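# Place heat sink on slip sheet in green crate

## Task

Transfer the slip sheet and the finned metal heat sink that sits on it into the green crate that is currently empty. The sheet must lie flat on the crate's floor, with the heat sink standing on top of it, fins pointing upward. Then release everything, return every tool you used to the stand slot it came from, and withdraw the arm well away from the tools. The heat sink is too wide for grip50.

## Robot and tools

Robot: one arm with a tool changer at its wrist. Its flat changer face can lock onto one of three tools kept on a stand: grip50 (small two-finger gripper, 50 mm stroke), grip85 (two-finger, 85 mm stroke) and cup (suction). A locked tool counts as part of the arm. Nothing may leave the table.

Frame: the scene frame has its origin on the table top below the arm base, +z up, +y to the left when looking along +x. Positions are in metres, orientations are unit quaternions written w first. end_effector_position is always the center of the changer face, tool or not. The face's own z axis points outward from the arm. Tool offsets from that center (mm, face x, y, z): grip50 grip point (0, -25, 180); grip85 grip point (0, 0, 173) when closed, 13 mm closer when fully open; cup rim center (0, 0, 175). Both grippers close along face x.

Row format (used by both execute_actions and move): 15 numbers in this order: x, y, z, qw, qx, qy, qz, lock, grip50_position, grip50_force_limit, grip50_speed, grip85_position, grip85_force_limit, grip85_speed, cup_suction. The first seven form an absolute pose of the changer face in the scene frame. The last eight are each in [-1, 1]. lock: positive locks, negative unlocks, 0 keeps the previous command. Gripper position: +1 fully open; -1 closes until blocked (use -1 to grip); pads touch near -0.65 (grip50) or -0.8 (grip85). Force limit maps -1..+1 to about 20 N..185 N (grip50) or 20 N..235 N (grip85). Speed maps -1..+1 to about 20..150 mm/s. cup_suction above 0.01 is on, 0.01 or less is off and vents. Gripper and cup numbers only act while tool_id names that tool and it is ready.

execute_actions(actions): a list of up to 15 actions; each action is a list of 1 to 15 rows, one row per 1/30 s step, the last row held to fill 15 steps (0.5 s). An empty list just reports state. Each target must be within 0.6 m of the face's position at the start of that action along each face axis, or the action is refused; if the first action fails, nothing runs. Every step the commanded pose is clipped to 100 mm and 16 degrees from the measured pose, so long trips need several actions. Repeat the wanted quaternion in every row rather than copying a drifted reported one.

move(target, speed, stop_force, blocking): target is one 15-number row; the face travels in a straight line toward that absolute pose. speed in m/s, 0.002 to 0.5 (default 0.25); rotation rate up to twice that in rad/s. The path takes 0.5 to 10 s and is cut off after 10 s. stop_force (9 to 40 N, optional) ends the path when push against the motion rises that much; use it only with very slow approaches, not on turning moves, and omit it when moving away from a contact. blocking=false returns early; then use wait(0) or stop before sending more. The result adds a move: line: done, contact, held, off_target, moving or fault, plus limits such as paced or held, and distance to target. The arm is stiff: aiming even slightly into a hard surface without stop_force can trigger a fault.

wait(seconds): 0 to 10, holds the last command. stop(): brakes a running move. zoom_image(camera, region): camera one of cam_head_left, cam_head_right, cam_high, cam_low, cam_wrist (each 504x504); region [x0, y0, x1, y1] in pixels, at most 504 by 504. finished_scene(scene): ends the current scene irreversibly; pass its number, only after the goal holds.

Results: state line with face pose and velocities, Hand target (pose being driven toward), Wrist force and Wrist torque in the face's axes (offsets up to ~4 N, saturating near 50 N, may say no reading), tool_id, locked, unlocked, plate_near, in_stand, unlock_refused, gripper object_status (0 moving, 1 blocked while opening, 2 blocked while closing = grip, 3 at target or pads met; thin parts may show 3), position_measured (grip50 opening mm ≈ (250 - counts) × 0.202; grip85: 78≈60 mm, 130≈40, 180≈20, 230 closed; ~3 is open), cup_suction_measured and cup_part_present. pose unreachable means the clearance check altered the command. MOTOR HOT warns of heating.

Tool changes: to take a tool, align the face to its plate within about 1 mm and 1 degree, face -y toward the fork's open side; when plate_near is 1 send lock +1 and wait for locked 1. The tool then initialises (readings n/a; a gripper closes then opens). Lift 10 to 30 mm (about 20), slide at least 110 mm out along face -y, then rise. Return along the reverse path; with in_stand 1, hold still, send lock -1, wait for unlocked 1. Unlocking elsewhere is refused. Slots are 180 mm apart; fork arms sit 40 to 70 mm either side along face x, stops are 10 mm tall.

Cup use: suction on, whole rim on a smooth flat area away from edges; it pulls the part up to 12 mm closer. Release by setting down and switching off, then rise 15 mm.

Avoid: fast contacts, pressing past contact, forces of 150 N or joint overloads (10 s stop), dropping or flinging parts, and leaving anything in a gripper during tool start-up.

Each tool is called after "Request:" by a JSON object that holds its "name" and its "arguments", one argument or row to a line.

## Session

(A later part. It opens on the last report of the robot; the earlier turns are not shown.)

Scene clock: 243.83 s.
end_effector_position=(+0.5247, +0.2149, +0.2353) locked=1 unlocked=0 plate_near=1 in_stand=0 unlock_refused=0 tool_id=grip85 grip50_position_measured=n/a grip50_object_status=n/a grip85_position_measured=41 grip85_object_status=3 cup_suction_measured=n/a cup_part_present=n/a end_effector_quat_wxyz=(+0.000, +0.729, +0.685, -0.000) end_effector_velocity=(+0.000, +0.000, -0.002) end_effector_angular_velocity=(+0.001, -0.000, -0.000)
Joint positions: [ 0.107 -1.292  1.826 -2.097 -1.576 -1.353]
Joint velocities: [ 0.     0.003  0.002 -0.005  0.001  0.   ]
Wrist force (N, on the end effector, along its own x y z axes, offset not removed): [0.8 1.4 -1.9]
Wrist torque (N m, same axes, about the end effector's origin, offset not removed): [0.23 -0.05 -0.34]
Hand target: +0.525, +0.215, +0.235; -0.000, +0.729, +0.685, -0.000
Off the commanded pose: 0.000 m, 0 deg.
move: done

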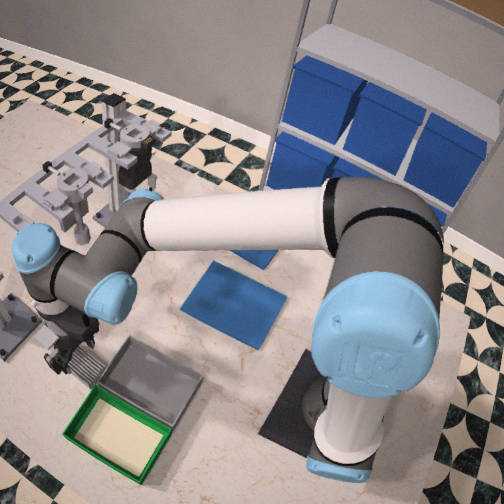

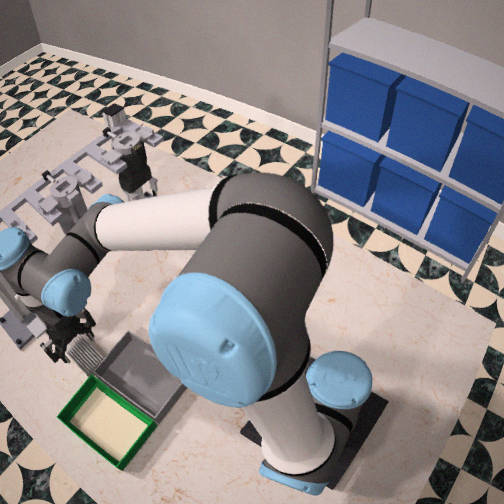

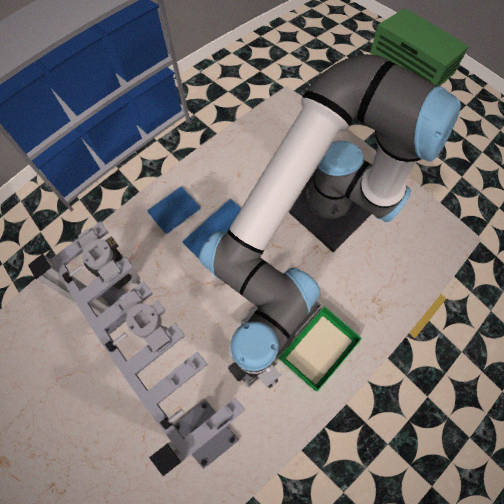

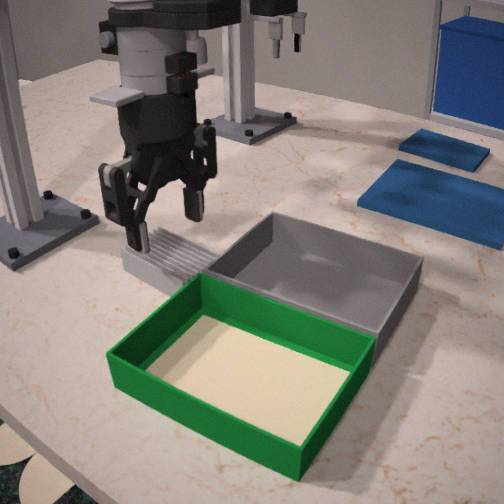

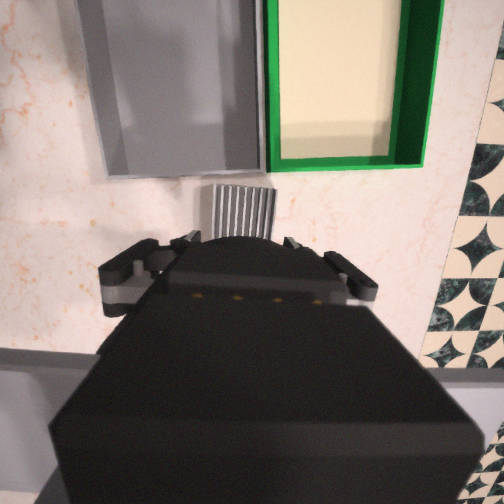

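Request:
{"name": "move", "arguments": {
  "target": [0.525,0.215,0.1905,0,0.7290,0.6845,0,0,0,0,0,0.7,-0.4,0,-1],
  "speed": 0.04
}}

Request:
{"name": "move", "arguments": {
  "target": [0.525,0.215,0.1905,0,0.7290,0.6845,0,0,0,0,0,-1,-0.4,-0.5,-1]
}}

Request:
{"name": "move", "arguments": {
  "target": [0.525,0.215,0.255,0,0.7290,0.6845,0,0,0,0,0,-1,-0.4,-0.5,-1],
  "speed": 0.06
}}

Request:
{"name": "move", "arguments": {
  "target": [0.362,0.300,0.255,0,0.9998,0.0175,0,0,0,0,0,-1,-0.4,-0.5,-1],
  "speed": 0.2
}}

Request:
{"name": "move", "arguments": {
  "target": [0.362,0.300,0.203,0,0.9998,0.0175,0,0,0,0,0,-1,-0.4,-0.5,-1],
  "speed": 0.03,
  "stop_force": 9
}}

Scene clock: 254.87 s.
end_effector_position=(+0.5249, +0.2150, +0.1907) locked=1 unlocked=0 plate_near=1 in_stand=0 unlock_refused=0 tool_id=grip85 grip50_position_measured=n/a grip50_object_status=n/a grip85_position_measured=41 grip85_object_status=3 cup_suction_measured=n/a cup_part_present=n/a end_effector_quat_wxyz=(-0.000, +0.729, +0.685, -0.000) end_effector_velocity=(-0.000, +0.000, -0.002) end_effector_angular_velocity=(+0.001, +0.000, -0.000)
Joint positions: [ 0.107 -1.232  1.878 -2.21  -1.576 -1.353]
Joint velocities: [ 0.     0.003  0.002 -0.004  0.001  0.   ]
Wrist force (N, on the end effector, along its own x y z axes, offset not removed): [0.6 -0.1 -1.7]
Wrist torque (N m, same axes, about the end effector's origin, offset not removed): [-0.07 0.15 -0.09]
Hand target: +0.525, +0.215, +0.191; -0.000, +0.729, +0.685, -0.000
Off the commanded pose: 0.000 m, 0 deg.
move: done

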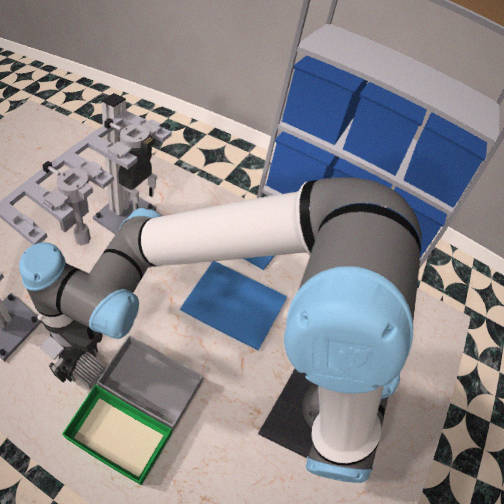

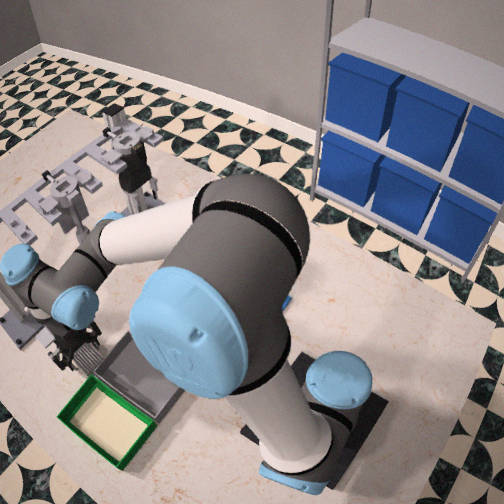

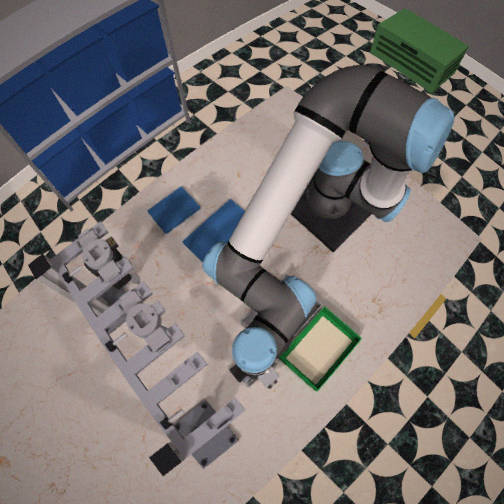

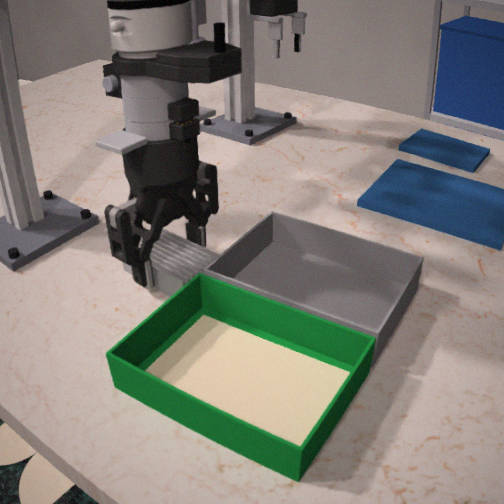

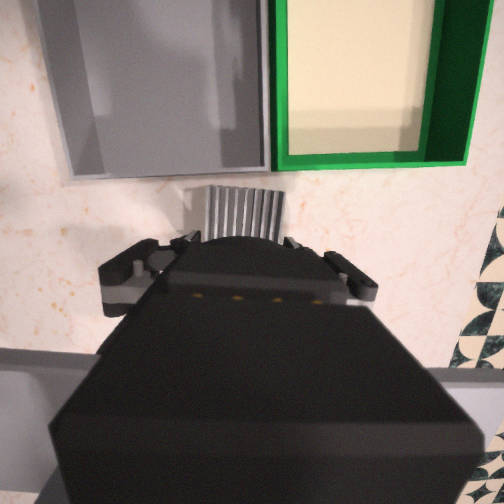

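Scene clock: 255.57 s.
end_effector_position=(+0.5250, +0.2150, +0.1906) locked=1 unlocked=0 plate_near=1 in_stand=0 unlock_refused=0 tool_id=grip85 grip50_position_measured=n/a grip50_object_status=n/a grip85_position_measured=80 grip85_object_status=2 cup_suction_measured=n/a cup_part_present=n/a end_effector_quat_wxyz=(+0.000, +0.729, +0.685, +0.000) end_effector_velocity=(+0.001, +0.000, -0.000) end_effector_angular_velocity=(-0.000, -0.004, +0.000)
Joint positions: [ 0.107 -1.232  1.878 -2.21  -1.576 -1.353]
Joint velocities: [ 0.     0.002 -0.001 -0.005 -0.001 -0.   ]
Wrist force (N, on the end effector, along its own x y z axes, offset not removed): [-1.8 -10.1 -33.6]
Wrist torque (N m, same axes, about the end effector's origin, offset not removed): [1.81 -0.61 -0.13]
Hand target: +0.525, +0.215, +0.191; -0.000, +0.729, +0.685, -0.000
Off the commanded pose: 0.000 m, 0 deg.
move: done

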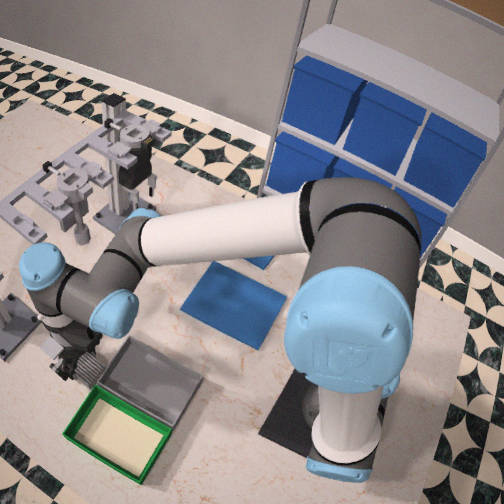

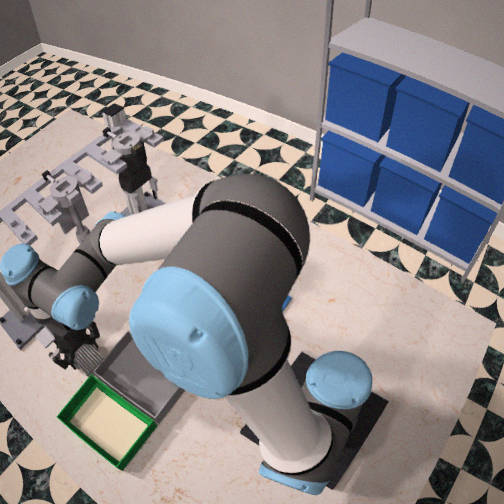

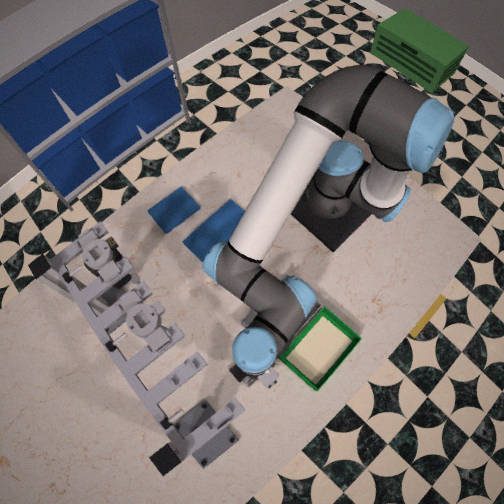

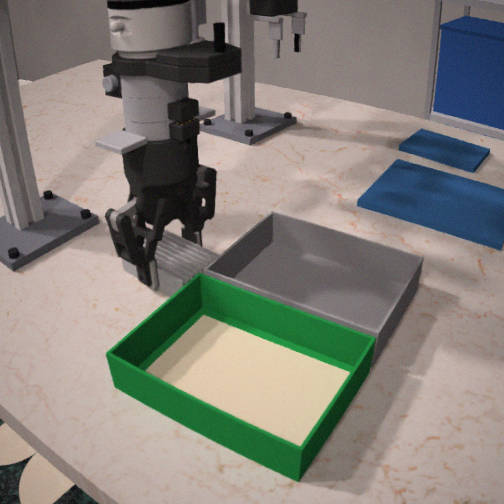

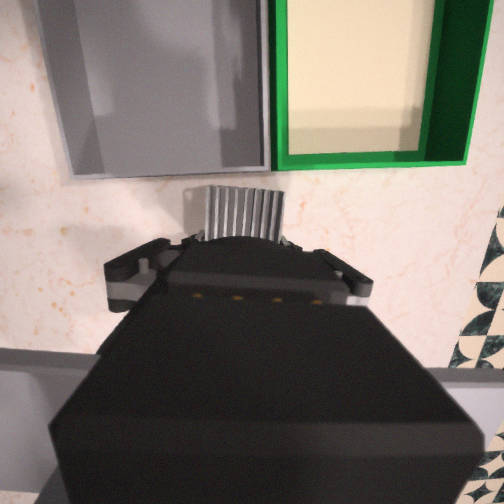

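Scene clock: 257.03 s.
end_effector_position=(+0.5251, +0.2150, +0.2548) locked=1 unlocked=0 plate_near=1 in_stand=0 unlock_refused=0 tool_id=grip85 grip50_position_measured=n/a grip50_object_status=n/a grip85_position_measured=80 grip85_object_status=2 cup_suction_measured=n/a cup_part_present=n/a end_effector_quat_wxyz=(+0.000, +0.729, +0.685, +0.000) end_effector_velocity=(+0.000, -0.000, +0.002) end_effector_angular_velocity=(-0.001, -0.001, -0.001)
Joint positions: [ 0.107 -1.314  1.798 -2.047 -1.576 -1.353]
Joint velocities: [ 0.    -0.002 -0.003  0.005 -0.001  0.001]
Wrist force (N, on the end effector, along its own x y z axes, offset not removed): [0.6 -0.8 0.3]
Wrist torque (N m, same axes, about the end effector's origin, offset not removed): [0.02 -0.07 -0.27]
Hand target: +0.525, +0.215, +0.255; +0.000, +0.729, +0.685, +0.000
Off the commanded pose: 0.000 m, 0 deg.
move: done

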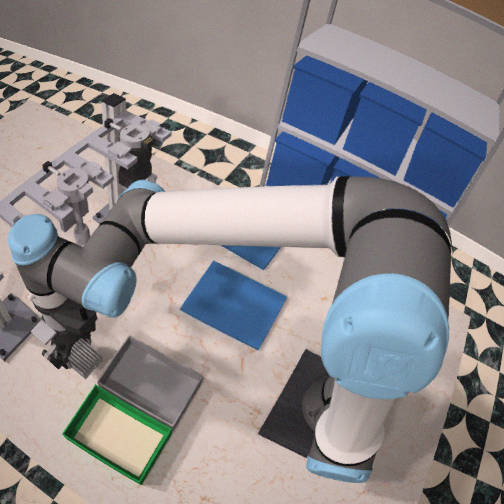

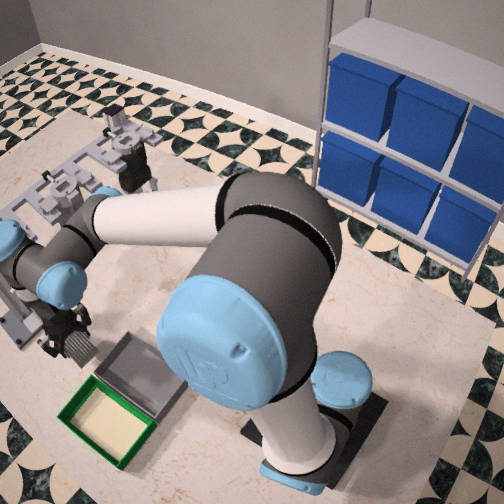

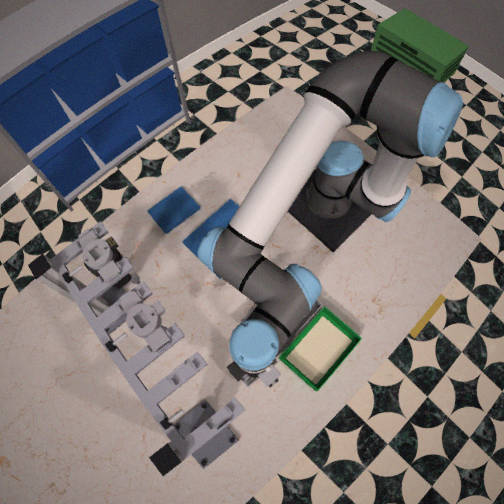

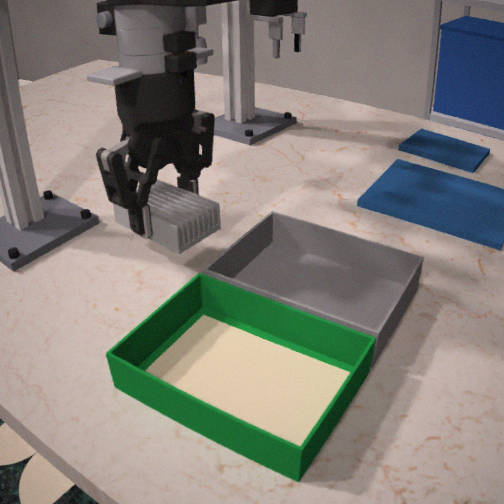

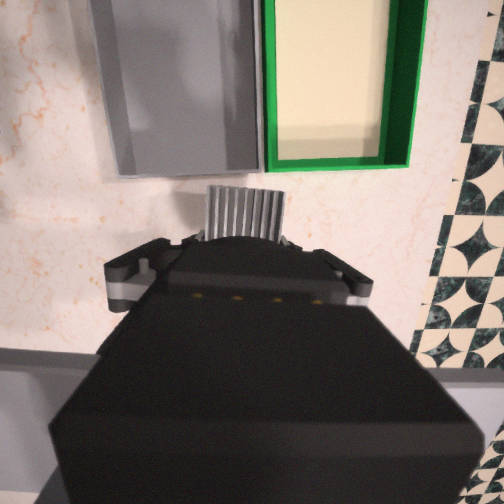

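Scene clock: 261.17 s.
end_effector_position=(+0.3622, +0.2999, +0.2551) locked=1 unlocked=0 plate_near=1 in_stand=0 unlock_refused=0 tool_id=grip85 grip50_position_measured=n/a grip50_object_status=n/a grip85_position_measured=80 grip85_object_status=2 cup_suction_measured=n/a cup_part_present=n/a end_effector_quat_wxyz=(+0.000, +1.000, +0.018, +0.000) end_effector_velocity=(-0.001, +0.001, +0.000) end_effector_angular_velocity=(-0.001, -0.001, -0.011)
Joint positions: [ 0.359 -1.536  2.057 -2.083 -1.574  0.371]
Joint velocities: [ 0.002 -0.001  0.001 -0.    -0.001  0.014]
Wrist force (N, on the end effector, along its own x y z axes, offset not removed): [0.6 0.7 -2.4]
Wrist torque (N m, same axes, about the end effector's origin, offset not removed): [0.21 -0.04 -0.21]
Hand target: +0.362, +0.300, +0.255; +0.000, +1.000, +0.018, +0.000
Off the commanded pose: 0.000 m, 0 deg.
move: done

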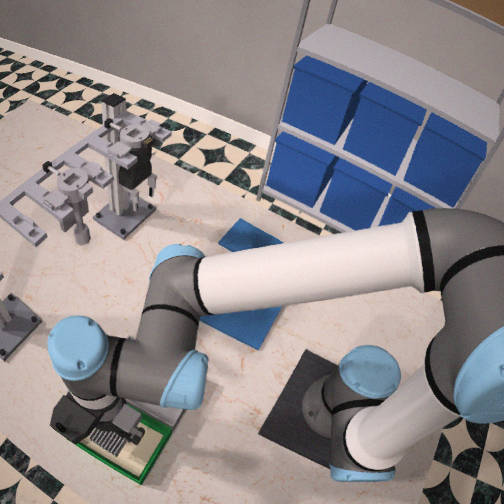

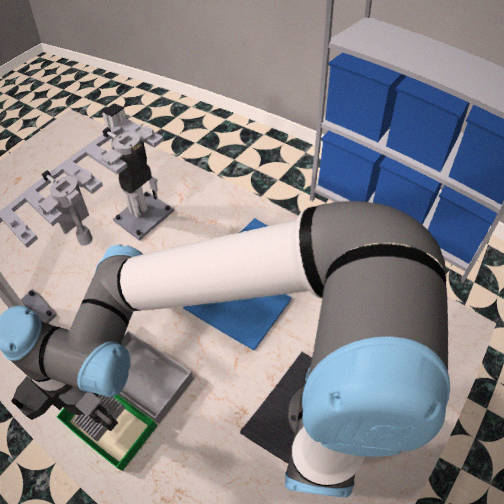

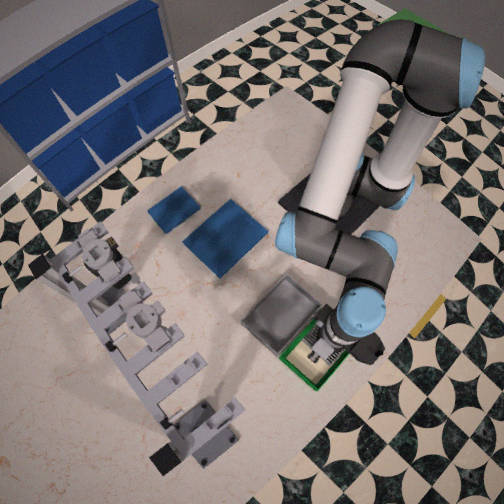

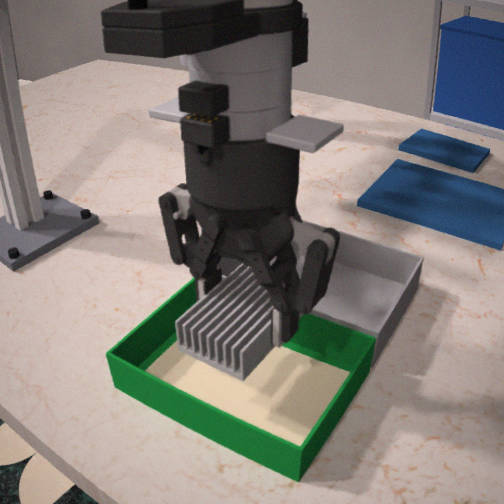

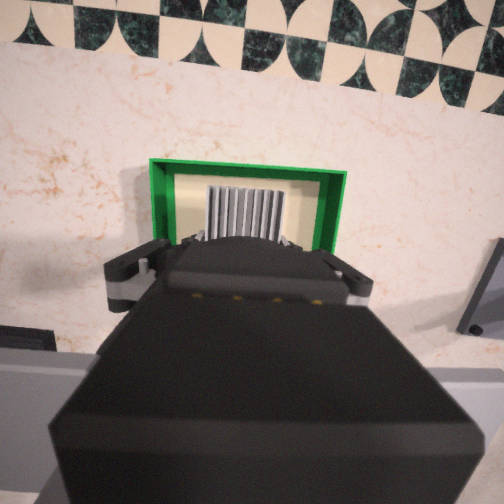

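Scene clock: 263.23 s.
end_effector_position=(+0.3619, +0.2999, +0.2032) locked=1 unlocked=0 plate_near=1 in_stand=0 unlock_refused=0 tool_id=grip85 grip50_position_measured=n/a grip50_object_status=n/a grip85_position_measured=80 grip85_object_status=2 cup_suction_measured=n/a cup_part_present=n/a end_effector_quat_wxyz=(+0.000, +1.000, +0.017, -0.000) end_effector_velocity=(-0.000, +0.000, -0.002) end_effector_angular_velocity=(+0.001, +0.000, +0.001)
Joint positions: [ 0.359 -1.459  2.132 -2.236 -1.574  0.372]
Joint velocities: [ 0.     0.004  0.003 -0.006  0.001 -0.001]
Wrist force (N, on the end effector, along its own x y z axes, offset not removed): [0.0 -0.1 2.2]
Wrist torque (N m, same axes, about the end effector's origin, offset not removed): [0.03 0.04 -0.15]
Hand target: +0.362, +0.300, +0.203; +0.000, +1.000, +0.018, -0.000
Off the commanded pose: 0.000 m, 0 deg.
move: done

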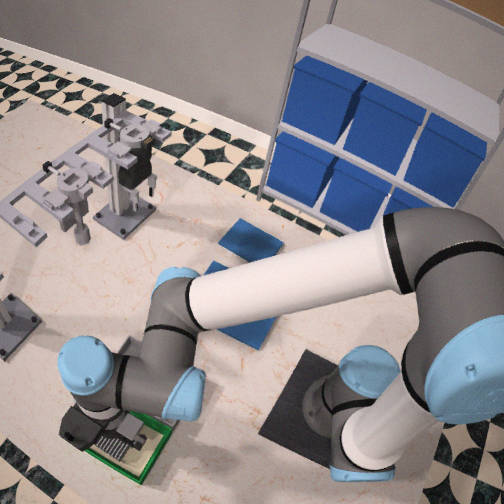

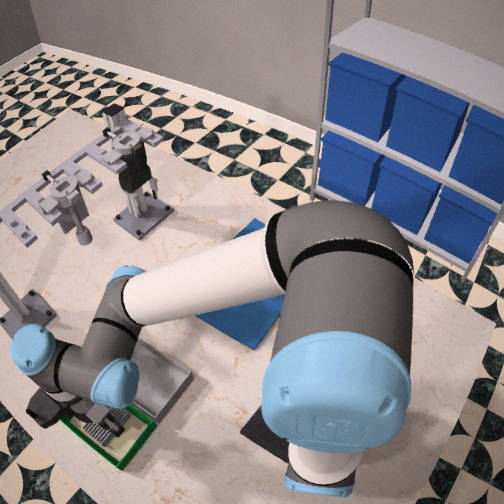

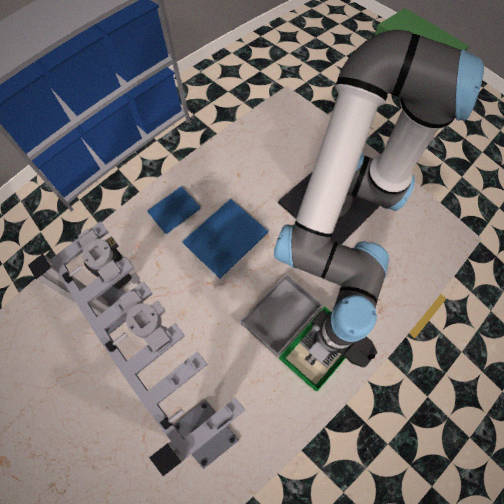

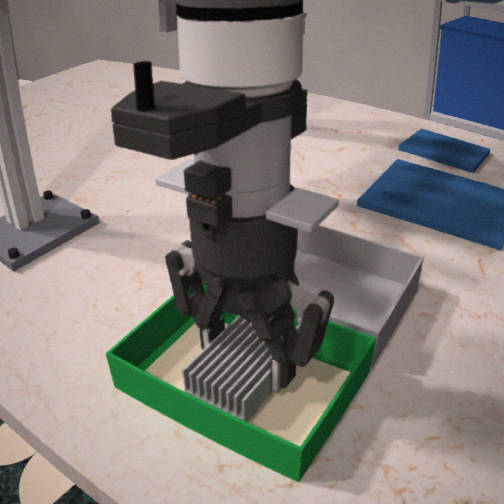

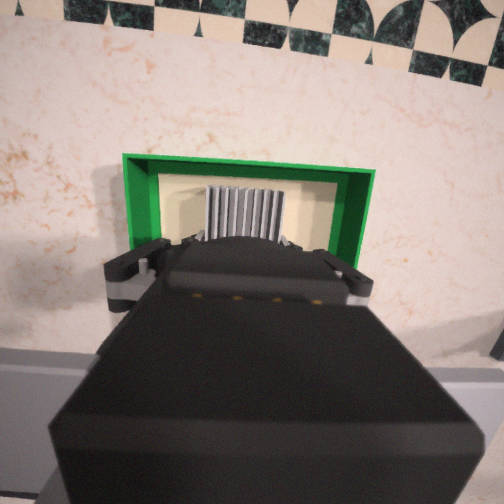

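Request:
{"name": "move", "arguments": {
  "target": [0.362,0.302,0.199,0,0.9998,0.0175,0,0,0,0,0,-1,-0.4,-0.5,-1],
  "speed": 0.01
}}

Request:
{"name": "move", "arguments": {
  "target": [0.362,0.302,0.190,0,0.9998,0.0175,0,0,0,0,0,-1,-0.4,-0.5,-1],
  "speed": 0.003,
  "stop_force": 9
}}

Scene clock: 268.33 s.
end_effector_position=(+0.3620, +0.3019, +0.1992) locked=1 unlocked=0 plate_near=1 in_stand=0 unlock_refused=0 tool_id=grip85 grip50_position_measured=n/a grip50_object_status=n/a grip85_position_measured=80 grip85_object_status=2 cup_suction_measured=n/a cup_part_present=n/a end_effector_quat_wxyz=(+0.000, +1.000, +0.017, -0.000) end_effector_velocity=(-0.000, +0.001, -0.002) end_effector_angular_velocity=(+0.001, +0.000, -0.000)
Joint positions: [ 0.363 -1.449  2.134 -2.247 -1.574  0.376]
Joint velocities: [ 0.002  0.004  0.001 -0.005  0.001  0.002]
Wrist force (N, on the end effector, along its own x y z axes, offset not removed): [0.2 -0.5 -0.9]
Wrist torque (N m, same axes, about the end effector's origin, offset not removed): [0.05 0.16 -0.26]
Hand target: +0.362, +0.302, +0.199; +0.000, +1.000, +0.018, +0.000
Off the commanded pose: 0.000 m, 0 deg.
move: done

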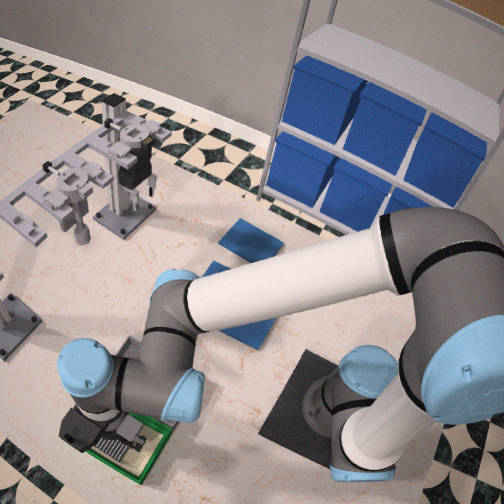

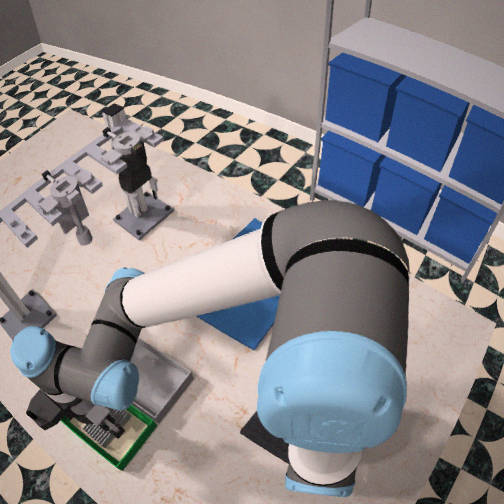

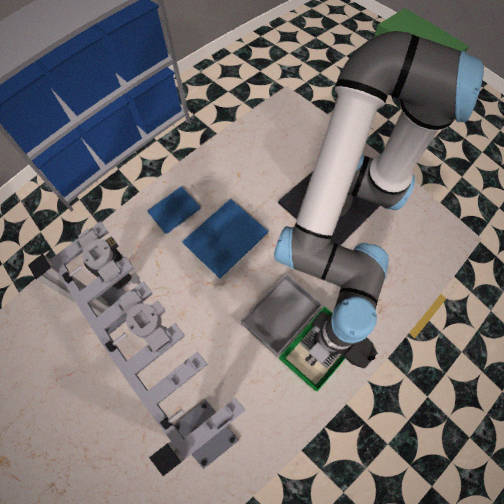

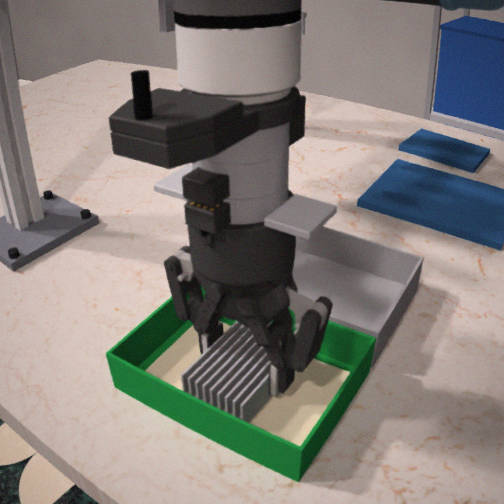

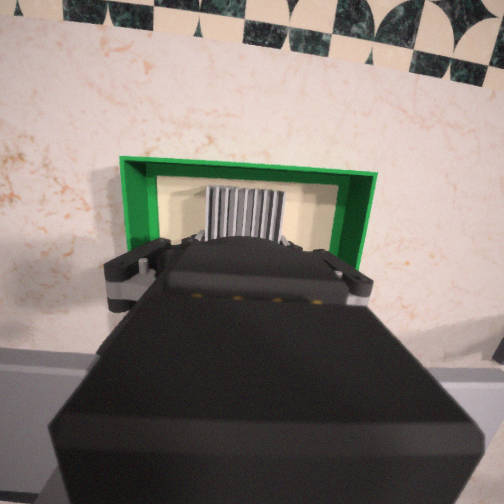

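Scene clock: 269.90 s.
end_effector_position=(+0.3620, +0.3020, +0.1955) locked=1 unlocked=0 plate_near=1 in_stand=0 unlock_refused=0 tool_id=grip85 grip50_position_measured=n/a grip50_object_status=n/a grip85_position_measured=80 grip85_object_status=2 cup_suction_measured=n/a cup_part_present=n/a end_effector_quat_wxyz=(-0.000, +1.000, +0.017, +0.000) end_effector_velocity=(-0.000, -0.000, +0.001) end_effector_angular_velocity=(-0.001, +0.002, +0.000)
Joint positions: [ 0.363 -1.442  2.138 -2.259 -1.574  0.376]
Joint velocities: [ 0.    -0.001 -0.002  0.005 -0.    -0.   ]
Wrist force (N, on the end effector, along its own x y z axes, offset not removed): [-2.6 -0.2 -24.5]
Wrist torque (N m, same axes, about the end effector's origin, offset not removed): [-0.16 -0.52 -0.08]
Hand target: +0.362, +0.302, +0.196; -0.000, +1.000, +0.017, +0.000
Off the commanded pose: 0.005 m, 0 deg.
move: contact

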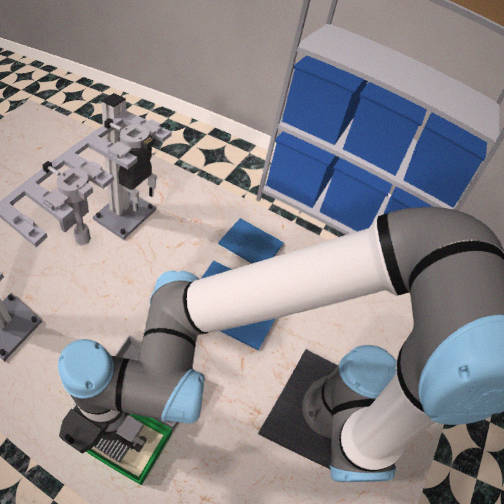

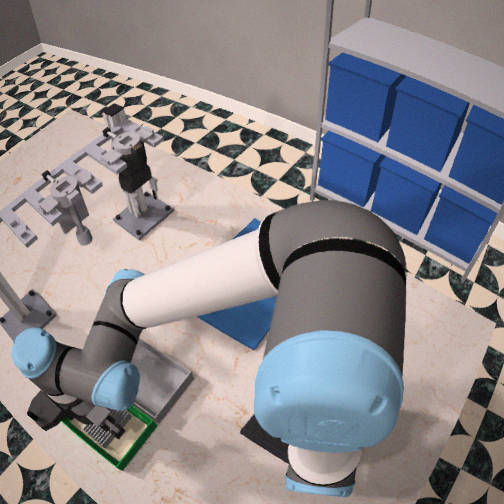

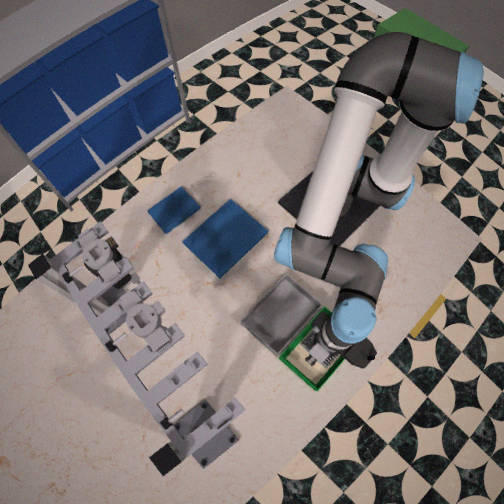

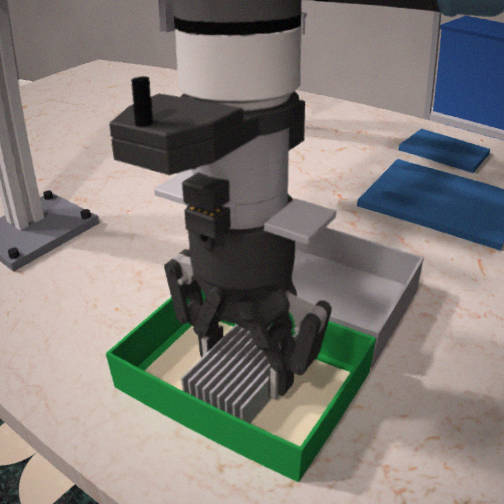

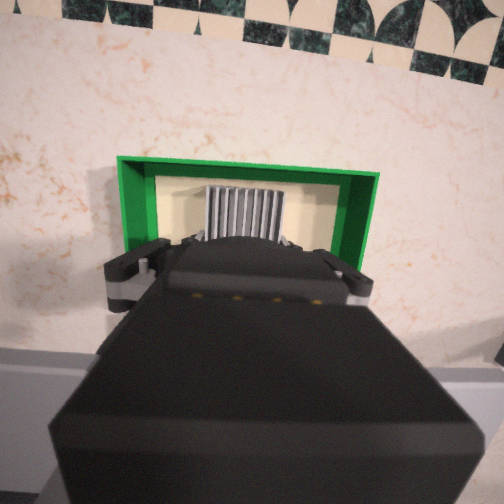

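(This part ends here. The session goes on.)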